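## Task

Pick up the small yellow sponge from the desk and set it down on the counter that stands against the wall facing the desk. The robot must not topple or finish leaning, or the task fails. The sponge has to rest on the counter by itself at the end; if the robot is still holding it in place, it does not count.

## Robot and tools

ROBOT. TidyBot++: a wheeled base 0.54 m long, 0.50 m wide and 0.38 m tall on four driven casters, carrying one seven-joint arm that ends in a two-finger gripper. The shoulder sits 0.12 m ahead of the base centre and 0.68 m above the floor. Two cameras: base_camera, fixed at the front of the base about 0.35 m up and tilted downward, and wrist_camera, a fisheye that looks along the hand. The arm begins folded with the hand pointing down. A downward-pointing hand reaches at most about 0.94 m above the floor, and only near the base.

FRAMES. Base frame: origin on the floor below the base centre, x forward, y left, z up. hand_pose is reported in it and marks the point between the finger pads; the hand's own z axis runs out along the fingers and its y axis along the closing direction. base_odometry is measured in the frame the base had at scene start; heading is positive to the left, range -3.142 to 3.142. Odometry counts wheel rotation, so slipping shows up as travel and drift of a few cm and degrees builds up.

execute_actions. Argument actions: a list holding one action or none (none just reports state and pictures). An action may contain base, joints, speeds.
- base: exactly one relative move, measured from where the base last reported itself. translate_m: drive straight, metres, forward positive, -2 to 2. strafe_m: slide sideways, metres, left positive, -2 to 2. rotate_rad: turn in place, radians, counter-clockwise (left) positive, -6.3 to 6.3. These are offsets, not poses.
- joints: one dictionary for the single arm, absolute targets by name, radians. joint_1_rad (swings whole arm about vertical; positive is clockwise from above, opposite to rotate_rad), joint_2_rad shoulder -2.249 to 2.249, joint_3_rad, joint_4_rad elbow -2.579 to 2.579, joint_5_rad, joint_6_rad wrist -2.099 to 2.099, joint_7_rad (hand roll; pointing down, positive is counter-clockwise from above, 1.57 opens fingers left/right). Joints 1, 3, 5, 7 are unlimited but go the short way, so turn in steps under half a revolution. gripper_pos: 0 fully open to 1 fully closed; pad gap is roughly 85 x (1 - gripper_pos) mm. Done tolerances: 0.039 rad for joints 1-4, 0.056 for 5-7, 0.03 for the gripper.
- speeds: lower caps for this action only: translate_m and strafe_m 0.05 to 0.5 m/s, rotate_rad 0.1 to 1.57 rad/s (maximum is default). A base move needing over 8.667 s is refused; no action runs past 15 s.
- cameras: list of base_camera, wrist_camera or all; omitted/null means all, [] means none.
Motions in one action start together. Anything you leave out may keep driving toward its previous target. Unknown keys or out-of-range numbers get the whole call refused. If a result reports a stop, the rest of that reply's motion calls are skipped.

ARM GEOMETRY. Upper arm 0.42 m, forearm 0.31 m, hand 0.31 m to the hand point. With joint_1_rad 0, joint_3_rad 3.14, joint_5_rad 0 the arm moves in the vertical x-z plane; tilt from vertical (forward positive) is joint_2 for the upper arm, joint_2 - joint_4 for the forearm, joint_2 - joint_4 - joint_6 for the hand. Forward reach from the shoulder is the sum of length x sin(tilt), height is the sum of length x cos(tilt). Joints move up to about 1.39 rad/s (1.22 for joints 5-7).

Other tools. wait: seconds 0 to 10, commands nothing, returns state and images. zoom_image: camera (base_camera or wrist_camera) and region [x0, y0, x1, y1] in pixels of that camera's latest image, at most 504 x 504. read_manual: section "licences", returns licence text only. finished_scene: scene number 1 or 2; ends that scene for good and reports success, then gives the next task.

RESULT LINES. base_status / joint_status: "done" (for the base this only means the wheels turned enough, even with slip), "off_target" (stopped away from target, may still push), "contact_stop" or "time_out" (target dropped, holding still). "joint command not followed" plus "cause:" means a self-collision check blocked the arm targets; the gripper part still runs, and blocked joints show "not_followed" and may be retried later. on_its_own lists motion you did not command. motor_effort gives percent of maximum with the peak in brackets; readings are noisy and offset. base_tilt is in degrees (forward/right positive), with about 1 degree of bias. "ARM HIT" means the arm struck itself or the base. A gripper closed to 1 that says "done" holds nothing; "off_target" means something is between the fingers. Motor temperatures lists one value per arm joint; MOTOR HOT appears from 60 °C, and at 75 °C an OVER-TEMPERATURE FAULT lets the arm sink, with unreached keys marked limit_stop_at_motor_heat (resend them). A torque fault (joints 1-4 limit 104.5 N m, 5-7 limit 51.3 N m) freezes the arm and gripper for 10 s and skips the rest of the call while the base keeps going.

PRACTICAL NOTES. Friction leaves joints slightly short; to correct, send each joint its previous command plus (desired - measured). Don't resend a reading as a target while carrying something, since the arm sags under load. hand_pose can be off by 1-2 cm; trust the images. The robot keeps executing the last command while you think. Camera calibration values are given per camera and may be slightly off.

AVOID. Driving while the arm is snagged on something roughly 0.8 m high or more (can tip the robot); pushing sideways on a raised hand; driving the base into obstacles (it shoves hard and may report done short of target); hitting the floor with the fingers; dropping, slamming or letting objects fall; holding loads long enough to overheat.

Each tool is called as name(argument=value, ...) on one line, values as JSON.

## Session

I'll start by checking the robot's state and camera views.

execute_actions(actions=[])

Scene clock: 0.00 s.
Motor temperatures (°C, as the motors report them): [28 26 25 26 34 29 31]
base_odometry: x=+0.000 y=+0.000 heading=+0.000 (m, m, rad; odometry frame)
base_tilt: forward=-0.2 right=+0.4 (deg)
base_status: not commanded
joint_positions: joint_1_rad=+0.016 joint_2_rad=-0.324 joint_3_rad=+3.163 joint_4_rad=-2.522 joint_5_rad=+0.012 joint_6_rad=-0.912 joint_7_rad=+1.582 gripper_pos=+0.000
joint_status: not commanded
motor_effort: joint_1_rad=+0 joint_2_rad=+1 joint_3_rad=+0 joint_4_rad=+10 joint_5_rad=+0 joint_6_rad=-1 joint_7_rad=+0 (%)
hand_pose: x=+0.2493 y=-0.0056 z=+0.5850 quat_wxyz=(+0.002, +1.000, -0.009, +0.015) (m; base frame)
pictures: base_camera, wrist_camera
Images, in order (width x height): base_camera 644x364, wrist_camera 644x476.

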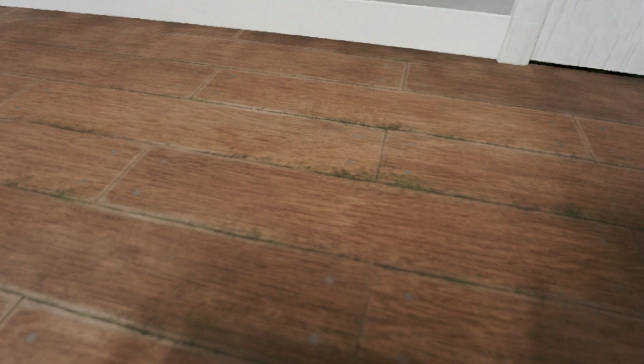

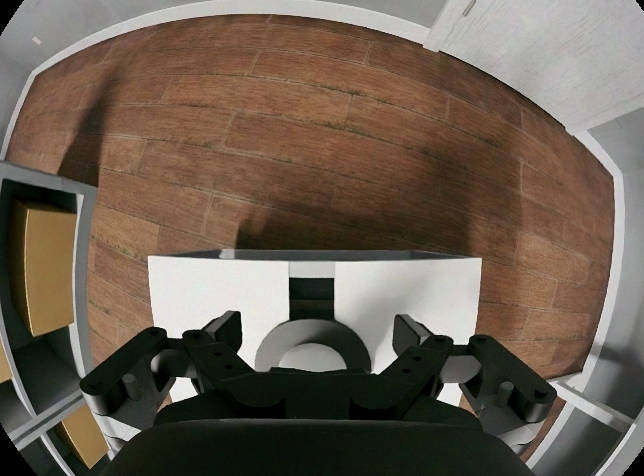

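execute_actions(actions=[{"joints": {"joint_1_rad": 3.0, "joint_2_rad": -0.3, "joint_4_rad": -1.0, "joint_6_rad": -1.25}}], cameras=["wrist_camera"])

Scene clock: 4.30 s.
Motor temperatures (°C, as the motors report them): [28 26 25 26 34 29 31]
base_odometry: x=+0.000 y=+0.000 heading=+0.000 (m, m, rad; odometry frame)
base_tilt: forward=-0.2 right=+0.4 (deg)
base_status: not commanded
joint_positions: joint_1_rad=+2.983 joint_2_rad=-0.324 joint_3_rad=+3.163 joint_4_rad=-1.018 joint_5_rad=+0.012 joint_6_rad=-1.223 joint_7_rad=+1.582 gripper_pos=+0.000
joint_status: all done
motor_effort: joint_1_rad=+1(1) joint_2_rad=-3(7) joint_3_rad=-1(1) joint_4_rad=+17(21) joint_5_rad=-1(0) joint_6_rad=+9(9) joint_7_rad=-1(0) (%)
hand_pose: x=-0.2386 y=-0.0442 z=+1.2168 quat_wxyz=(+0.574, +0.058, -0.816, +0.034) (m; base frame)
pictures: wrist_camera
camera_calibration (this result's frames):
wrist_camera: T_world_to_cam=[[-0.102474, 0.9939, 0.0407655, -0.0401852], [0.336437, 0.0731954, -0.938857, 1.2804], [-0.936114, -0.082493, -0.341886, 0.321993], [0, 0, 0, 1]] pos_world=[-0.13347, -0.027217, 1.31383]
Images, in order (width x height): wrist_camera 644x476.

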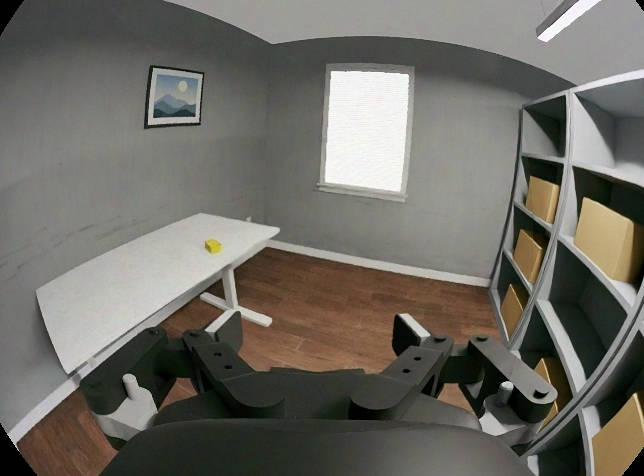

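zoom_image(camera="wrist_camera", region=[20, 180, 320, 400])

zoom_image(camera="wrist_camera", region=[400, 60, 644, 400])

Region (20, 180, 320, 400) of wrist_camera's 644x476 image, scaled by 1.680; it fills the top 370 rows of this view, and the rest is white.

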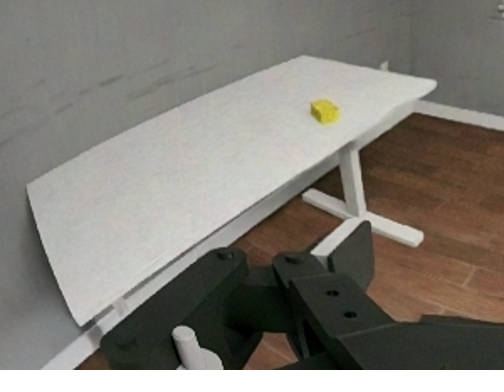

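Region (400, 60, 644, 400) of wrist_camera's 644x476 image, scaled by 1.482; it fills the left 362 columns of this view, and the rest is white.

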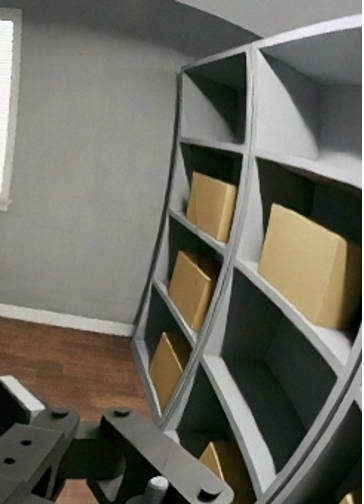

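execute_actions(actions=[{"base": {"rotate_rad": 0.38}}], cameras=[])

execute_actions(actions=[{"base": {"translate_m": -1.15}, "joints": {"joint_1_rad": 2.66, "joint_2_rad": 0.2, "joint_4_rad": -1.02, "joint_6_rad": -1.68}}])

Scene clock: 8.47 s.
Motor temperatures (°C, as the motors report them): [28 26 25 26 34 29 31]
base_odometry: x=+0.000 y=+0.000 heading=+0.379 (m, m, rad; odometry frame)
base_tilt: forward=-0.2 right=+0.4 (deg)
base_status: done
joint_positions: joint_1_rad=+2.983 joint_2_rad=-0.323 joint_3_rad=+3.163 joint_4_rad=-1.017 joint_5_rad=+0.012 joint_6_rad=-1.224 joint_7_rad=+1.582 gripper_pos=+0.000
joint_status: not commanded
motor_effort: joint_1_rad=+1(0) joint_2_rad=-3(4) joint_3_rad=+0(1) joint_4_rad=+17(17) joint_5_rad=-1(0) joint_6_rad=+9(9) joint_7_rad=+0(0) (%)
hand_pose: x=-0.2386 y=-0.0441 z=+1.2165 quat_wxyz=(+0.573, +0.058, -0.817, +0.034) (m; base frame)
pictures: none
No camera images: the call's "cameras" was empty. Leave "cameras" out to get every camera's image.

Scene clock: 12.13 s.
Motor temperatures (°C, as the motors report them): [28 27 25 26 34 29 31]
base_odometry: x=-1.068 y=-0.427 heading=+0.380 (m, m, rad; odometry frame)
base_tilt: forward=-0.2 right=+0.4 (deg)
base_status: done
joint_positions: joint_1_rad=+2.675 joint_2_rad=+0.200 joint_3_rad=+3.163 joint_4_rad=-1.013 joint_5_rad=+0.012 joint_6_rad=-1.655 joint_7_rad=+1.582 gripper_pos=+0.000
joint_status: all done
motor_effort: joint_1_rad=+1(0) joint_2_rad=-24(28) joint_3_rad=+0(1) joint_4_rad=+18(20) joint_5_rad=+0(0) joint_6_rad=+4(10) joint_7_rad=-1(0) (%)
hand_pose: x=-0.2988 y=-0.1980 z=+0.9043 quat_wxyz=(+0.134, +0.223, -0.965, +0.022) (m; base frame)
pictures: base_camera, wrist_camera
camera_calibration (this result's frames):
wrist_camera: T_world_to_cam=[[-0.441667, 0.895149, 0.0603268, -0.0193364], [0.857541, 0.440964, -0.264905, 0.637562], [-0.263731, -0.0652671, -0.962386, 0.911536], [0, 0, 0, 1]] pos_world=[-0.314875, -0.20434, 1.04731]
Images, in order (width x height): base_camera 644x364, wrist_camera 644x476.

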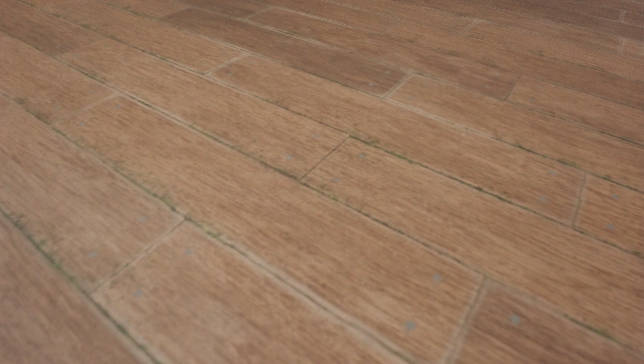

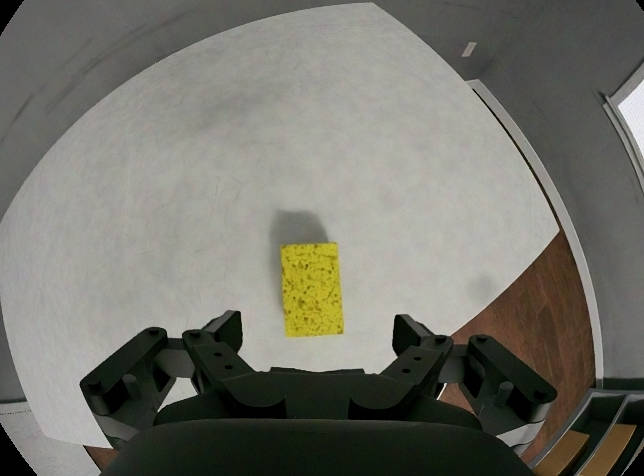

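zoom_image(camera="wrist_camera", region=[220, 190, 420, 390])

Region (220, 190, 420, 390) of wrist_camera's 644x476 image, scaled by 2.520.

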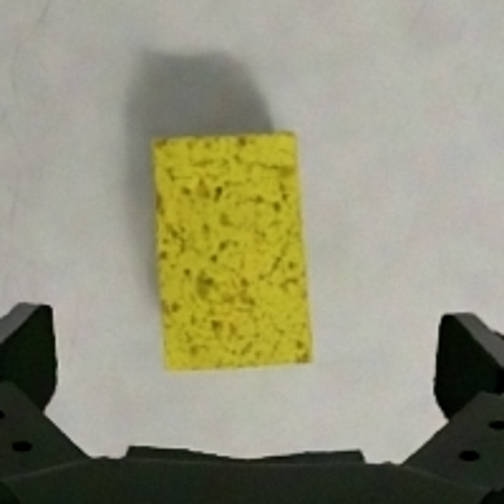

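execute_actions(actions=[{"joints": {"joint_2_rad": 0.125, "joint_4_rad": -1.495, "joint_6_rad": -1.145, "joint_7_rad": 1.69}}], cameras=["wrist_camera"])

Scene clock: 15.50 s.
Motor temperatures (°C, as the motors report them): [28 27 25 26 34 29 31]
base_odometry: x=-1.068 y=-0.427 heading=+0.380 (m, m, rad; odometry frame)
base_tilt: forward=-0.2 right=+0.4 (deg)
base_status: not commanded
joint_positions: joint_1_rad=+2.675 joint_2_rad=+0.151 joint_3_rad=+3.163 joint_4_rad=-1.479 joint_5_rad=+0.012 joint_6_rad=-1.170 joint_7_rad=+1.667 gripper_pos=+0.000
joint_status: all done
motor_effort: joint_1_rad=+1(1) joint_2_rad=-23(25) joint_3_rad=-1(0) joint_4_rad=+19(20) joint_5_rad=+0(1) joint_6_rad=+4(4) joint_7_rad=-1(0) (%)
hand_pose: x=-0.3166 y=-0.2061 z=+0.7862 quat_wxyz=(+0.169, +0.265, -0.949, +0.022) (m; base frame)
pictures: wrist_camera
camera_calibration (this result's frames):
wrist_camera: T_world_to_cam=[[-0.512043, 0.854291, 0.0894347, -0.0664552], [0.794572, 0.510637, -0.328487, 0.669551], [-0.326293, -0.0971371, -0.940265, 0.748943], [0, 0, 0, 1]] pos_world=[-0.32166, -0.212375, 0.930087]
Images, in order (width x height): wrist_camera 644x476.

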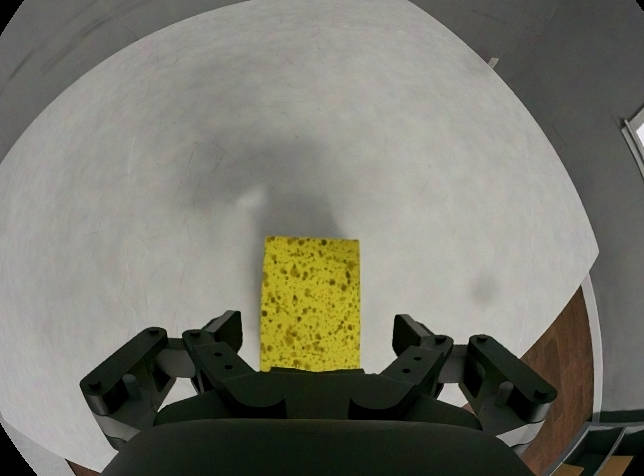

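zoom_image(camera="wrist_camera", region=[200, 200, 440, 400])

Region (200, 200, 440, 400) of wrist_camera's 644x476 image, scaled by 2.100.

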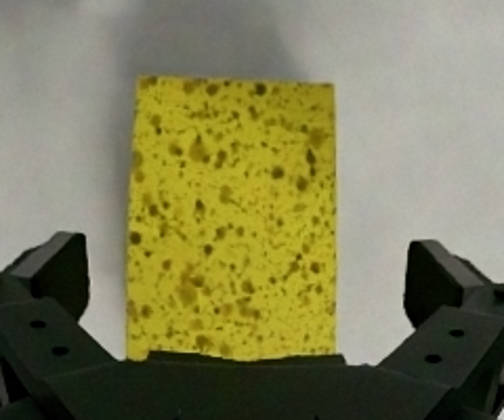

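execute_actions(actions=[{"joints": {"joint_1_rad": 2.653, "joint_4_rad": -1.657, "joint_6_rad": -0.926}}], cameras=["wrist_camera"])

Scene clock: 17.93 s.
Motor temperatures (°C, as the motors report them): [28 27 25 26 34 29 31]
base_odometry: x=-1.068 y=-0.427 heading=+0.380 (m, m, rad; odometry frame)
base_tilt: forward=-0.3 right=+0.3 (deg)
base_status: not commanded
joint_positions: joint_1_rad=+2.673 joint_2_rad=+0.147 joint_3_rad=+3.163 joint_4_rad=-1.643 joint_5_rad=+0.012 joint_6_rad=-0.950 joint_7_rad=+1.667 gripper_pos=+0.000
joint_status: all done
motor_effort: joint_1_rad=+1(1) joint_2_rad=-23(25) joint_3_rad=-1(0) joint_4_rad=+19(21) joint_5_rad=+0(0) joint_6_rad=+4(4) joint_7_rad=-1(0) (%)
hand_pose: x=-0.3237 y=-0.2109 z=+0.7434 quat_wxyz=(+0.198, +0.266, -0.943, +0.028) (m; base frame)
pictures: wrist_camera
camera_calibration (this result's frames):
wrist_camera: T_world_to_cam=[[-0.511332, 0.854173, 0.0944819, -0.0656761], [0.773125, 0.505227, -0.383436, 0.696377], [-0.375256, -0.123017, -0.918722, 0.668545], [0, 0, 0, 1]] pos_world=[-0.321093, -0.213487, 0.887429]
Images, in order (width x height): wrist_camera 644x476.

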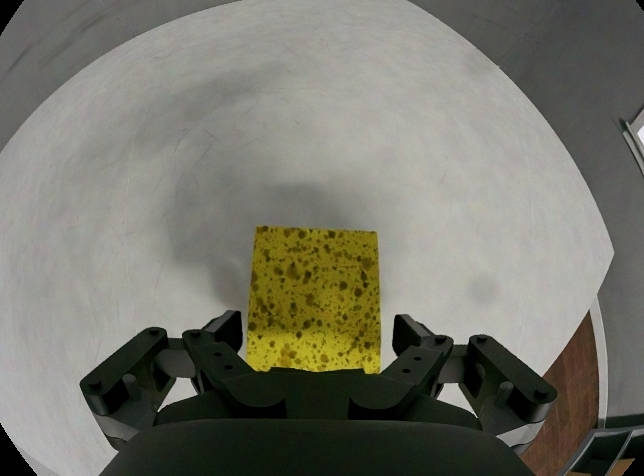

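execute_actions(actions=[{"joints": {"gripper_pos": 1.0}}], cameras=["wrist_camera"])

Scene clock: 19.17 s.
Motor temperatures (°C, as the motors report them): [28 27 25 26 34 29 31]
base_odometry: x=-1.068 y=-0.427 heading=+0.380 (m, m, rad; odometry frame)
base_tilt: forward=-0.2 right=+0.3 (deg)
base_status: not commanded
joint_positions: joint_1_rad=+2.673 joint_2_rad=+0.136 joint_3_rad=+3.163 joint_4_rad=-1.645 joint_5_rad=+0.012 joint_6_rad=-0.950 joint_7_rad=+1.667 gripper_pos=+0.379
joint_status: gripper_pos off_target (ended at +0.379, target +1.000)
motor_effort: joint_1_rad=+1(1) joint_2_rad=-23(23) joint_3_rad=+0(0) joint_4_rad=+19(20) joint_5_rad=+0(0) joint_6_rad=+4(5) joint_7_rad=+0(0) (%)
hand_pose: x=-0.3224 y=-0.2106 z=+0.7476 quat_wxyz=(+0.202, +0.266, -0.942, +0.029) (m; base frame)
pictures: wrist_camera
camera_calibration (this result's frames):
wrist_camera: T_world_to_cam=[[-0.511088, 0.854257, 0.0950499, -0.066027], [0.769869, 0.504142, -0.391334, 0.701467], [-0.382218, -0.12683, -0.915327, 0.667387], [0, 0, 0, 1]] pos_world=[-0.318696, -0.21259, 0.891661]
Images, in order (width x height): wrist_camera 644x476.

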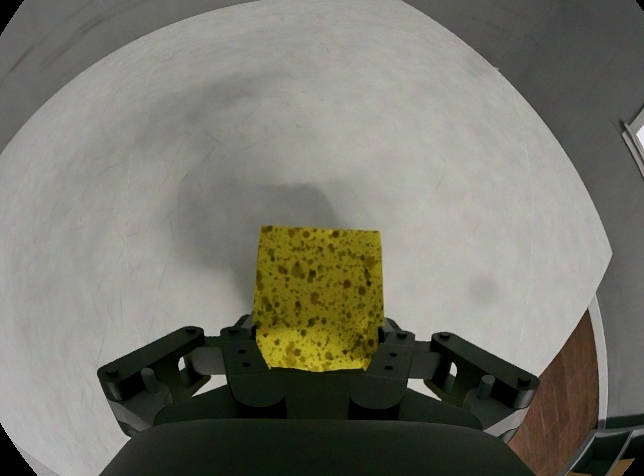

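execute_actions(actions=[{"base": {"translate_m": 1.88}, "joints": {"joint_1_rad": 5.3, "joint_2_rad": -0.5, "joint_4_rad": -1.4, "joint_6_rad": -1.1}}])

Scene clock: 25.57 s.
Motor temperatures (°C, as the motors report them): [28 27 25 26 34 29 31]
base_odometry: x=+0.678 y=+0.270 heading=+0.380 (m, m, rad; odometry frame)
base_tilt: forward=-0.2 right=+0.4 (deg)
base_status: done
joint_positions: joint_1_rad=+5.283 joint_2_rad=-0.478 joint_3_rad=+3.162 joint_4_rad=-1.420 joint_5_rad=+0.012 joint_6_rad=-1.074 joint_7_rad=+1.667 gripper_pos=+0.379
joint_status: all done
motor_effort: joint_1_rad=+1(2) joint_2_rad=+0(27) joint_3_rad=+0(2) joint_4_rad=+19(21) joint_5_rad=-1(0) joint_6_rad=+9(9) joint_7_rad=+0(1) (%)
hand_pose: x=+0.3139 y=+0.2809 z=+1.1063 quat_wxyz=(+0.227, -0.728, -0.431, -0.483) (m; base frame)
pictures: base_camera, wrist_camera
camera_calibration (this result's frames):
wrist_camera: T_world_to_cam=[[0.829118, -0.546309, 0.118785, -0.248301], [-0.148907, -0.420584, -0.89495, 1.20947], [0.538878, 0.724332, -0.430063, 0.236223], [0, 0, 0, 1]] pos_world=[0.258674, 0.20193, 1.2135]
Images, in order (width x height): base_camera 644x364, wrist_camera 644x476.

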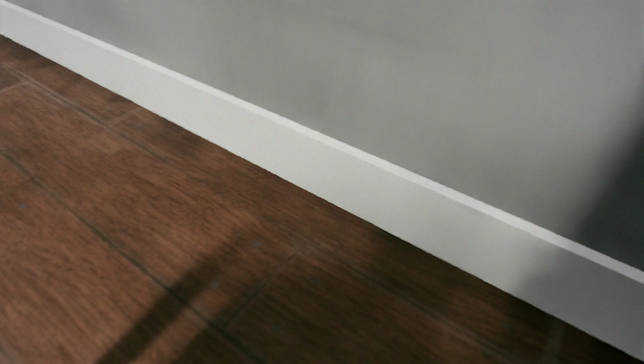

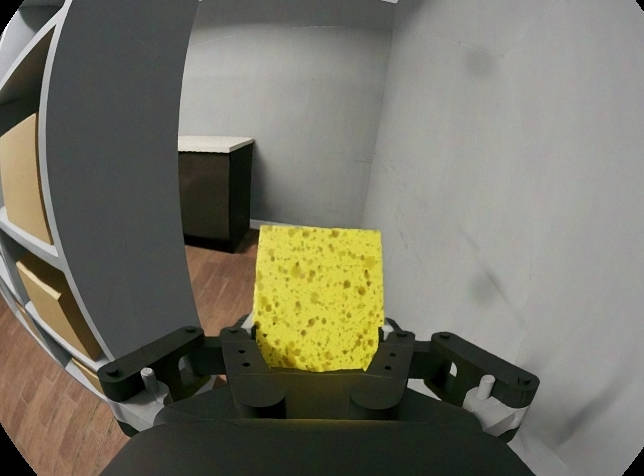

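zoom_image(camera="base_camera", region=[0, 0, 330, 230])

zoom_image(camera="wrist_camera", region=[140, 100, 400, 360])

Region (0, 0, 330, 230) of base_camera's 644x364 image, scaled by 1.527; it fills the top 351 rows of this view, and the rest is white.

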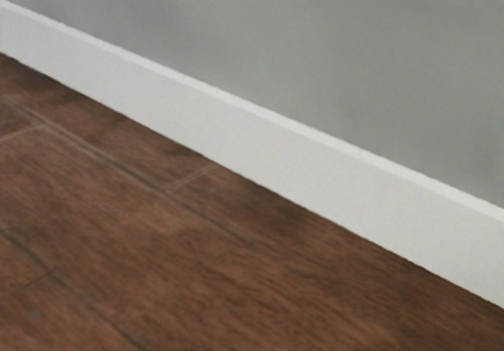

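Region (140, 100, 400, 360) of wrist_camera's 644x476 image, scaled by 1.938.

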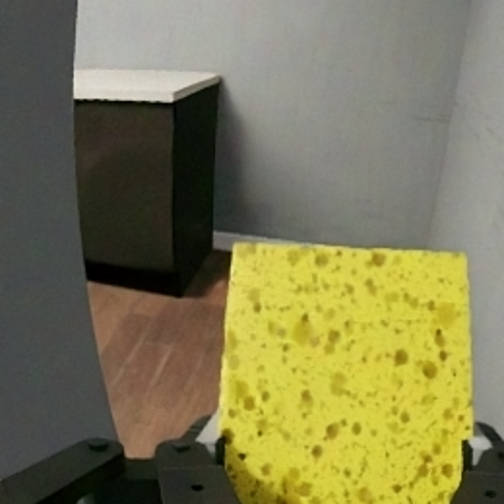

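execute_actions(actions=[{"base": {"rotate_rad": 0.95}, "joints": {"joint_1_rad": 5.87}}])

Scene clock: 29.63 s.
Motor temperatures (°C, as the motors report them): [28 27 25 26 34 29 31]
base_odometry: x=+0.678 y=+0.270 heading=+1.329 (m, m, rad; odometry frame)
base_tilt: forward=-0.2 right=+0.3 (deg)
base_status: done
joint_positions: joint_1_rad=+5.851 joint_2_rad=-0.479 joint_3_rad=+3.162 joint_4_rad=-1.420 joint_5_rad=+0.012 joint_6_rad=-1.075 joint_7_rad=+1.667 gripper_pos=+0.379
joint_status: all done
motor_effort: joint_1_rad=+1(0) joint_2_rad=+0(2) joint_3_rad=+0(2) joint_4_rad=+19(20) joint_5_rad=-1(1) joint_6_rad=+9(9) joint_7_rad=-1(0) (%)
hand_pose: x=+0.4339 y=+0.1318 z=+1.1066 quat_wxyz=(+0.083, -0.819, -0.210, -0.527) (m; base frame)
pictures: base_camera, wrist_camera
camera_calibration (this result's frames):
wrist_camera: T_world_to_cam=[[0.405262, -0.906453, 0.118768, -0.197856], [-0.351242, -0.274328, -0.895195, 1.23367], [0.844033, 0.321073, -0.429559, 0.199829], [0, 0, 0, 1]] pos_world=[0.344839, 0.0949243, 1.21372]
Images, in order (width x height): base_camera 644x364, wrist_camera 644x476.

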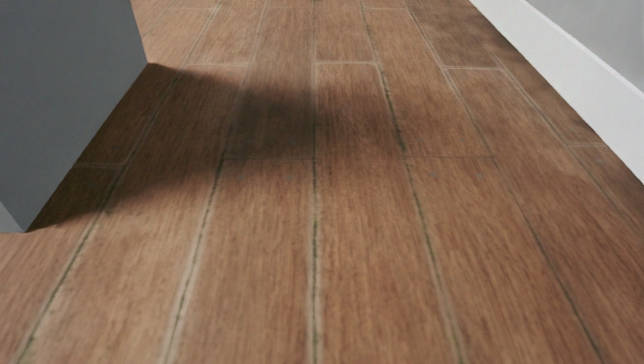

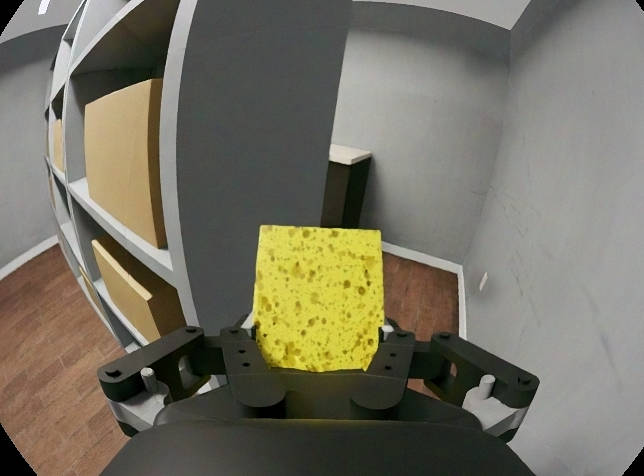

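execute_actions(actions=[{"base": {"translate_m": 1.75}}])

Scene clock: 34.80 s.
Motor temperatures (°C, as the motors report them): [28 27 25 26 34 29 31]
base_odometry: x=+1.096 y=+1.969 heading=+1.330 (m, m, rad; odometry frame)
base_tilt: forward=-0.2 right=+0.3 (deg)
base_status: done
joint_positions: joint_1_rad=+5.852 joint_2_rad=-0.488 joint_3_rad=+3.162 joint_4_rad=-1.417 joint_5_rad=+0.012 joint_6_rad=-1.077 joint_7_rad=+1.667 gripper_pos=+0.379
joint_status: not commanded
motor_effort: joint_1_rad=+1(1) joint_2_rad=+0(4) joint_3_rad=-1(1) joint_4_rad=+20(20) joint_5_rad=-1(0) joint_6_rad=+9(9) joint_7_rad=-1(0) (%)
hand_pose: x=+0.4300 y=+0.1297 z=+1.1104 quat_wxyz=(+0.083, -0.817, -0.209, -0.531) (m; base frame)
pictures: base_camera, wrist_camera
camera_calibration (this result's frames):
wrist_camera: T_world_to_cam=[[0.40348, -0.907264, 0.11864, -0.197626], [-0.343898, -0.270523, -0.899195, 1.23592], [0.847902, 0.322007, -0.421157, 0.194295], [0, 0, 0, 1]] pos_world=[0.340025, 0.0924822, 1.21661]
Images, in order (width x height): base_camera 644x364, wrist_camera 644x476.

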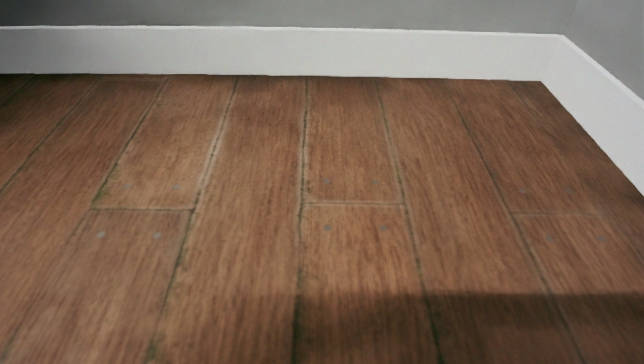

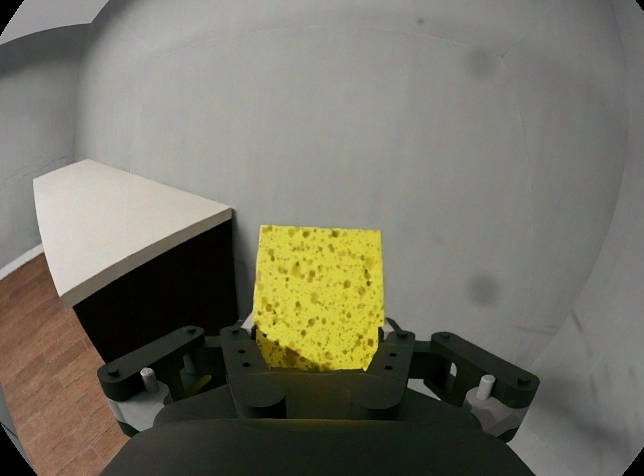

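zoom_image(camera="wrist_camera", region=[0, 130, 270, 370])

Region (0, 130, 270, 370) of wrist_camera's 644x476 image, scaled by 1.867.

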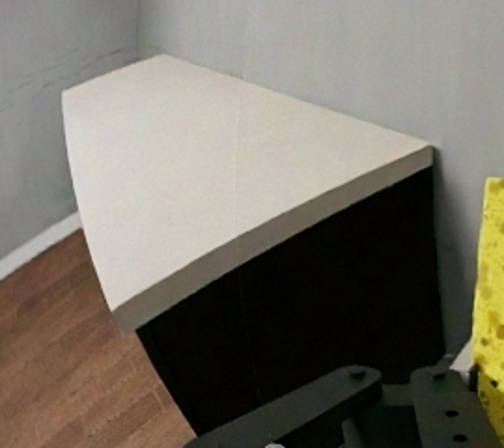

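execute_actions(actions=[{"base": {"strafe_m": 0.37}, "joints": {"joint_1_rad": 5.36, "joint_2_rad": 0.43, "joint_4_rad": -0.53, "joint_6_rad": -1.78}}])

Scene clock: 38.00 s.
Motor temperatures (°C, as the motors report them): [28 27 25 26 34 29 31]
base_odometry: x=+0.737 y=+2.058 heading=+1.329 (m, m, rad; odometry frame)
base_tilt: forward=-0.2 right=+0.3 (deg)
base_status: done
joint_positions: joint_1_rad=+5.373 joint_2_rad=+0.421 joint_3_rad=+3.162 joint_4_rad=-0.550 joint_5_rad=+0.012 joint_6_rad=-1.755 joint_7_rad=+1.667 gripper_pos=+0.379
joint_status: all done
motor_effort: joint_1_rad=+1(4) joint_2_rad=-31(33) joint_3_rad=+0(2) joint_4_rad=+17(19) joint_5_rad=+0(1) joint_6_rad=+4(9) joint_7_rad=+0(0) (%)
hand_pose: x=+0.4691 y=+0.4334 z=+0.9582 quat_wxyz=(+0.071, -0.862, -0.462, -0.194) (m; base frame)
pictures: base_camera, wrist_camera
camera_calibration (this result's frames):
wrist_camera: T_world_to_cam=[[0.822366, -0.560238, 0.0992312, -0.248107], [-0.484317, -0.780824, -0.394652, 0.998248], [0.298581, 0.276489, -0.913456, 0.748386], [0, 0, 0, 1]] pos_world=[0.464049, 0.433537, 1.1022]
Images, in order (width x height): base_camera 644x364, wrist_camera 644x476.

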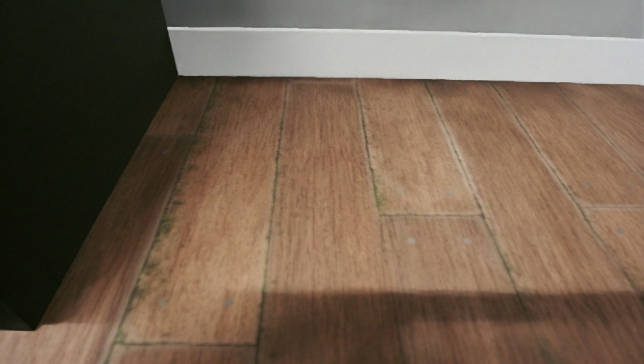

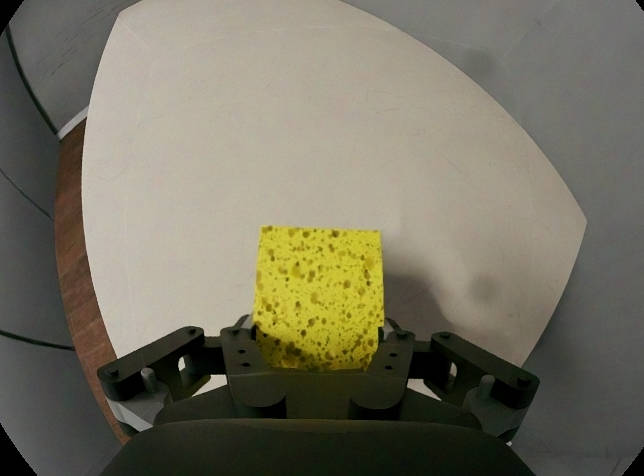

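execute_actions(actions=[{"joints": {"joint_2_rad": 0.533, "joint_6_rad": -1.64}}], cameras=["wrist_camera"])

Scene clock: 40.90 s.
Motor temperatures (°C, as the motors report them): [28 27 25 26 34 29 31]
base_odometry: x=+0.737 y=+2.058 heading=+1.329 (m, m, rad; odometry frame)
base_tilt: forward=-0.2 right=+0.3 (deg)
base_status: not commanded
joint_positions: joint_1_rad=+5.373 joint_2_rad=+0.499 joint_3_rad=+3.162 joint_4_rad=-0.522 joint_5_rad=+0.012 joint_6_rad=-1.660 joint_7_rad=+1.667 gripper_pos=+0.379
joint_status: all done
motor_effort: joint_1_rad=+1(2) joint_2_rad=-28(34) joint_3_rad=+0(0) joint_4_rad=+15(17) joint_5_rad=+0(1) joint_6_rad=+4(6) joint_7_rad=-1(0) (%)
hand_pose: x=+0.5005 y=+0.4733 z=+0.9368 quat_wxyz=(+0.079, -0.857, -0.461, -0.215) (m; base frame)
pictures: wrist_camera
camera_calibration (this result's frames):
wrist_camera: T_world_to_cam=[[0.820433, -0.562027, 0.104958, -0.253048], [-0.469893, -0.767402, -0.436227, 1.06153], [0.325716, 0.308576, -0.893694, 0.661124], [0, 0, 0, 1]] pos_world=[0.491075, 0.468393, 1.08047]
Images, in order (width x height): wrist_camera 644x476.

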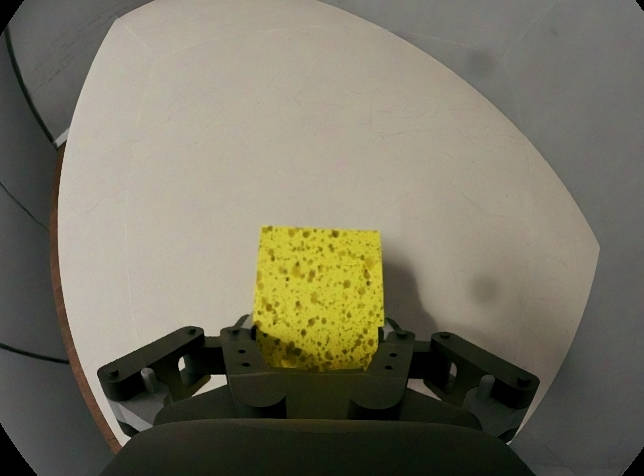

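execute_actions(actions=[{"joints": {"gripper_pos": 0.0, "joint_2_rad": 0.505}}], cameras=["wrist_camera"])

Scene clock: 42.27 s.
Motor temperatures (°C, as the motors report them): [28 27 25 26 34 29 31]
base_odometry: x=+0.737 y=+2.058 heading=+1.329 (m, m, rad; odometry frame)
base_tilt: forward=-0.2 right=+0.3 (deg)
base_status: not commanded
joint_positions: joint_1_rad=+5.373 joint_2_rad=+0.497 joint_3_rad=+3.162 joint_4_rad=-0.522 joint_5_rad=+0.012 joint_6_rad=-1.660 joint_7_rad=+1.667 gripper_pos=+0.000
joint_status: all done
motor_effort: joint_1_rad=+1(1) joint_2_rad=-33(34) joint_3_rad=+0(1) joint_4_rad=+17(18) joint_5_rad=+0(0) joint_6_rad=+5(5) joint_7_rad=-1(0) (%)
hand_pose: x=+0.5003 y=+0.4730 z=+0.9376 quat_wxyz=(+0.079, -0.857, -0.461, -0.215) (m; base frame)
pictures: wrist_camera
camera_calibration (this result's frames):
wrist_camera: T_world_to_cam=[[0.820347, -0.562137, 0.105037, -0.253092], [-0.469538, -0.766946, -0.43741, 1.06229], [0.326442, 0.309509, -0.893107, 0.660638], [0, 0, 0, 1]] pos_world=[0.490751, 0.467976, 1.08126]
Images, in order (width x height): wrist_camera 644x476.

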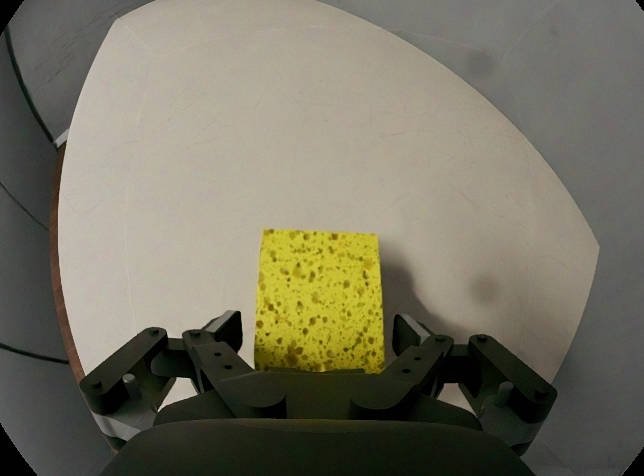

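The sponge is resting on the counter. I'll lift the hand clear before ending the scene.

execute_actions(actions=[{"joints": {"joint_2_rad": 0.25}}], cameras=["wrist_camera"])

Scene clock: 43.87 s.
Motor temperatures (°C, as the motors report them): [28 27 25 26 34 29 31]
base_odometry: x=+0.737 y=+2.058 heading=+1.329 (m, m, rad; odometry frame)
base_tilt: forward=-0.2 right=+0.3 (deg)
base_status: not commanded
joint_positions: joint_1_rad=+5.373 joint_2_rad=+0.243 joint_3_rad=+3.162 joint_4_rad=-0.522 joint_5_rad=+0.012 joint_6_rad=-1.660 joint_7_rad=+1.667 gripper_pos=+0.000
joint_status: all done
motor_effort: joint_1_rad=+1(2) joint_2_rad=-24(38) joint_3_rad=-1(1) joint_4_rad=+16(19) joint_5_rad=+0(0) joint_6_rad=+7(7) joint_7_rad=-1(1) (%)
hand_pose: x=+0.4489 y=+0.4069 z=+1.0820 quat_wxyz=(+0.128, -0.826, -0.442, -0.326) (m; base frame)
pictures: wrist_camera
camera_calibration (this result's frames):
wrist_camera: T_world_to_cam=[[0.802992, -0.584475, 0.11659, -0.258904], [-0.384552, -0.65756, -0.64787, 1.19567], [0.455328, 0.4754, -0.752776, 0.549621], [0, 0, 0, 1]] pos_world=[0.417438, 0.373614, 1.21857]
Images, in order (width x height): wrist_camera 644x476.

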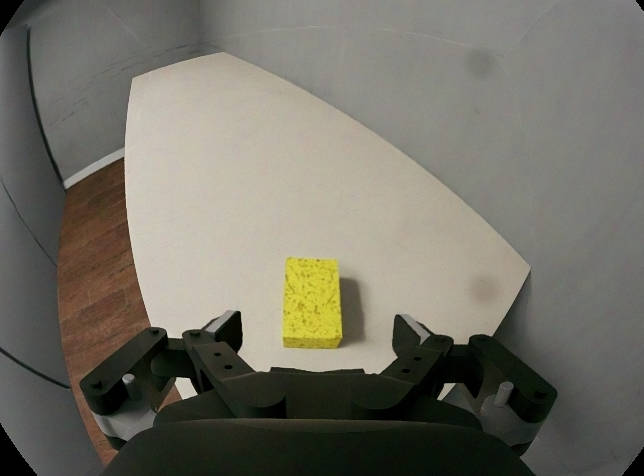

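The sponge sits flat on the counter, well inside the edges, and the hand is clear.

finished_scene(scene=1)

The scene is finished: the task was done.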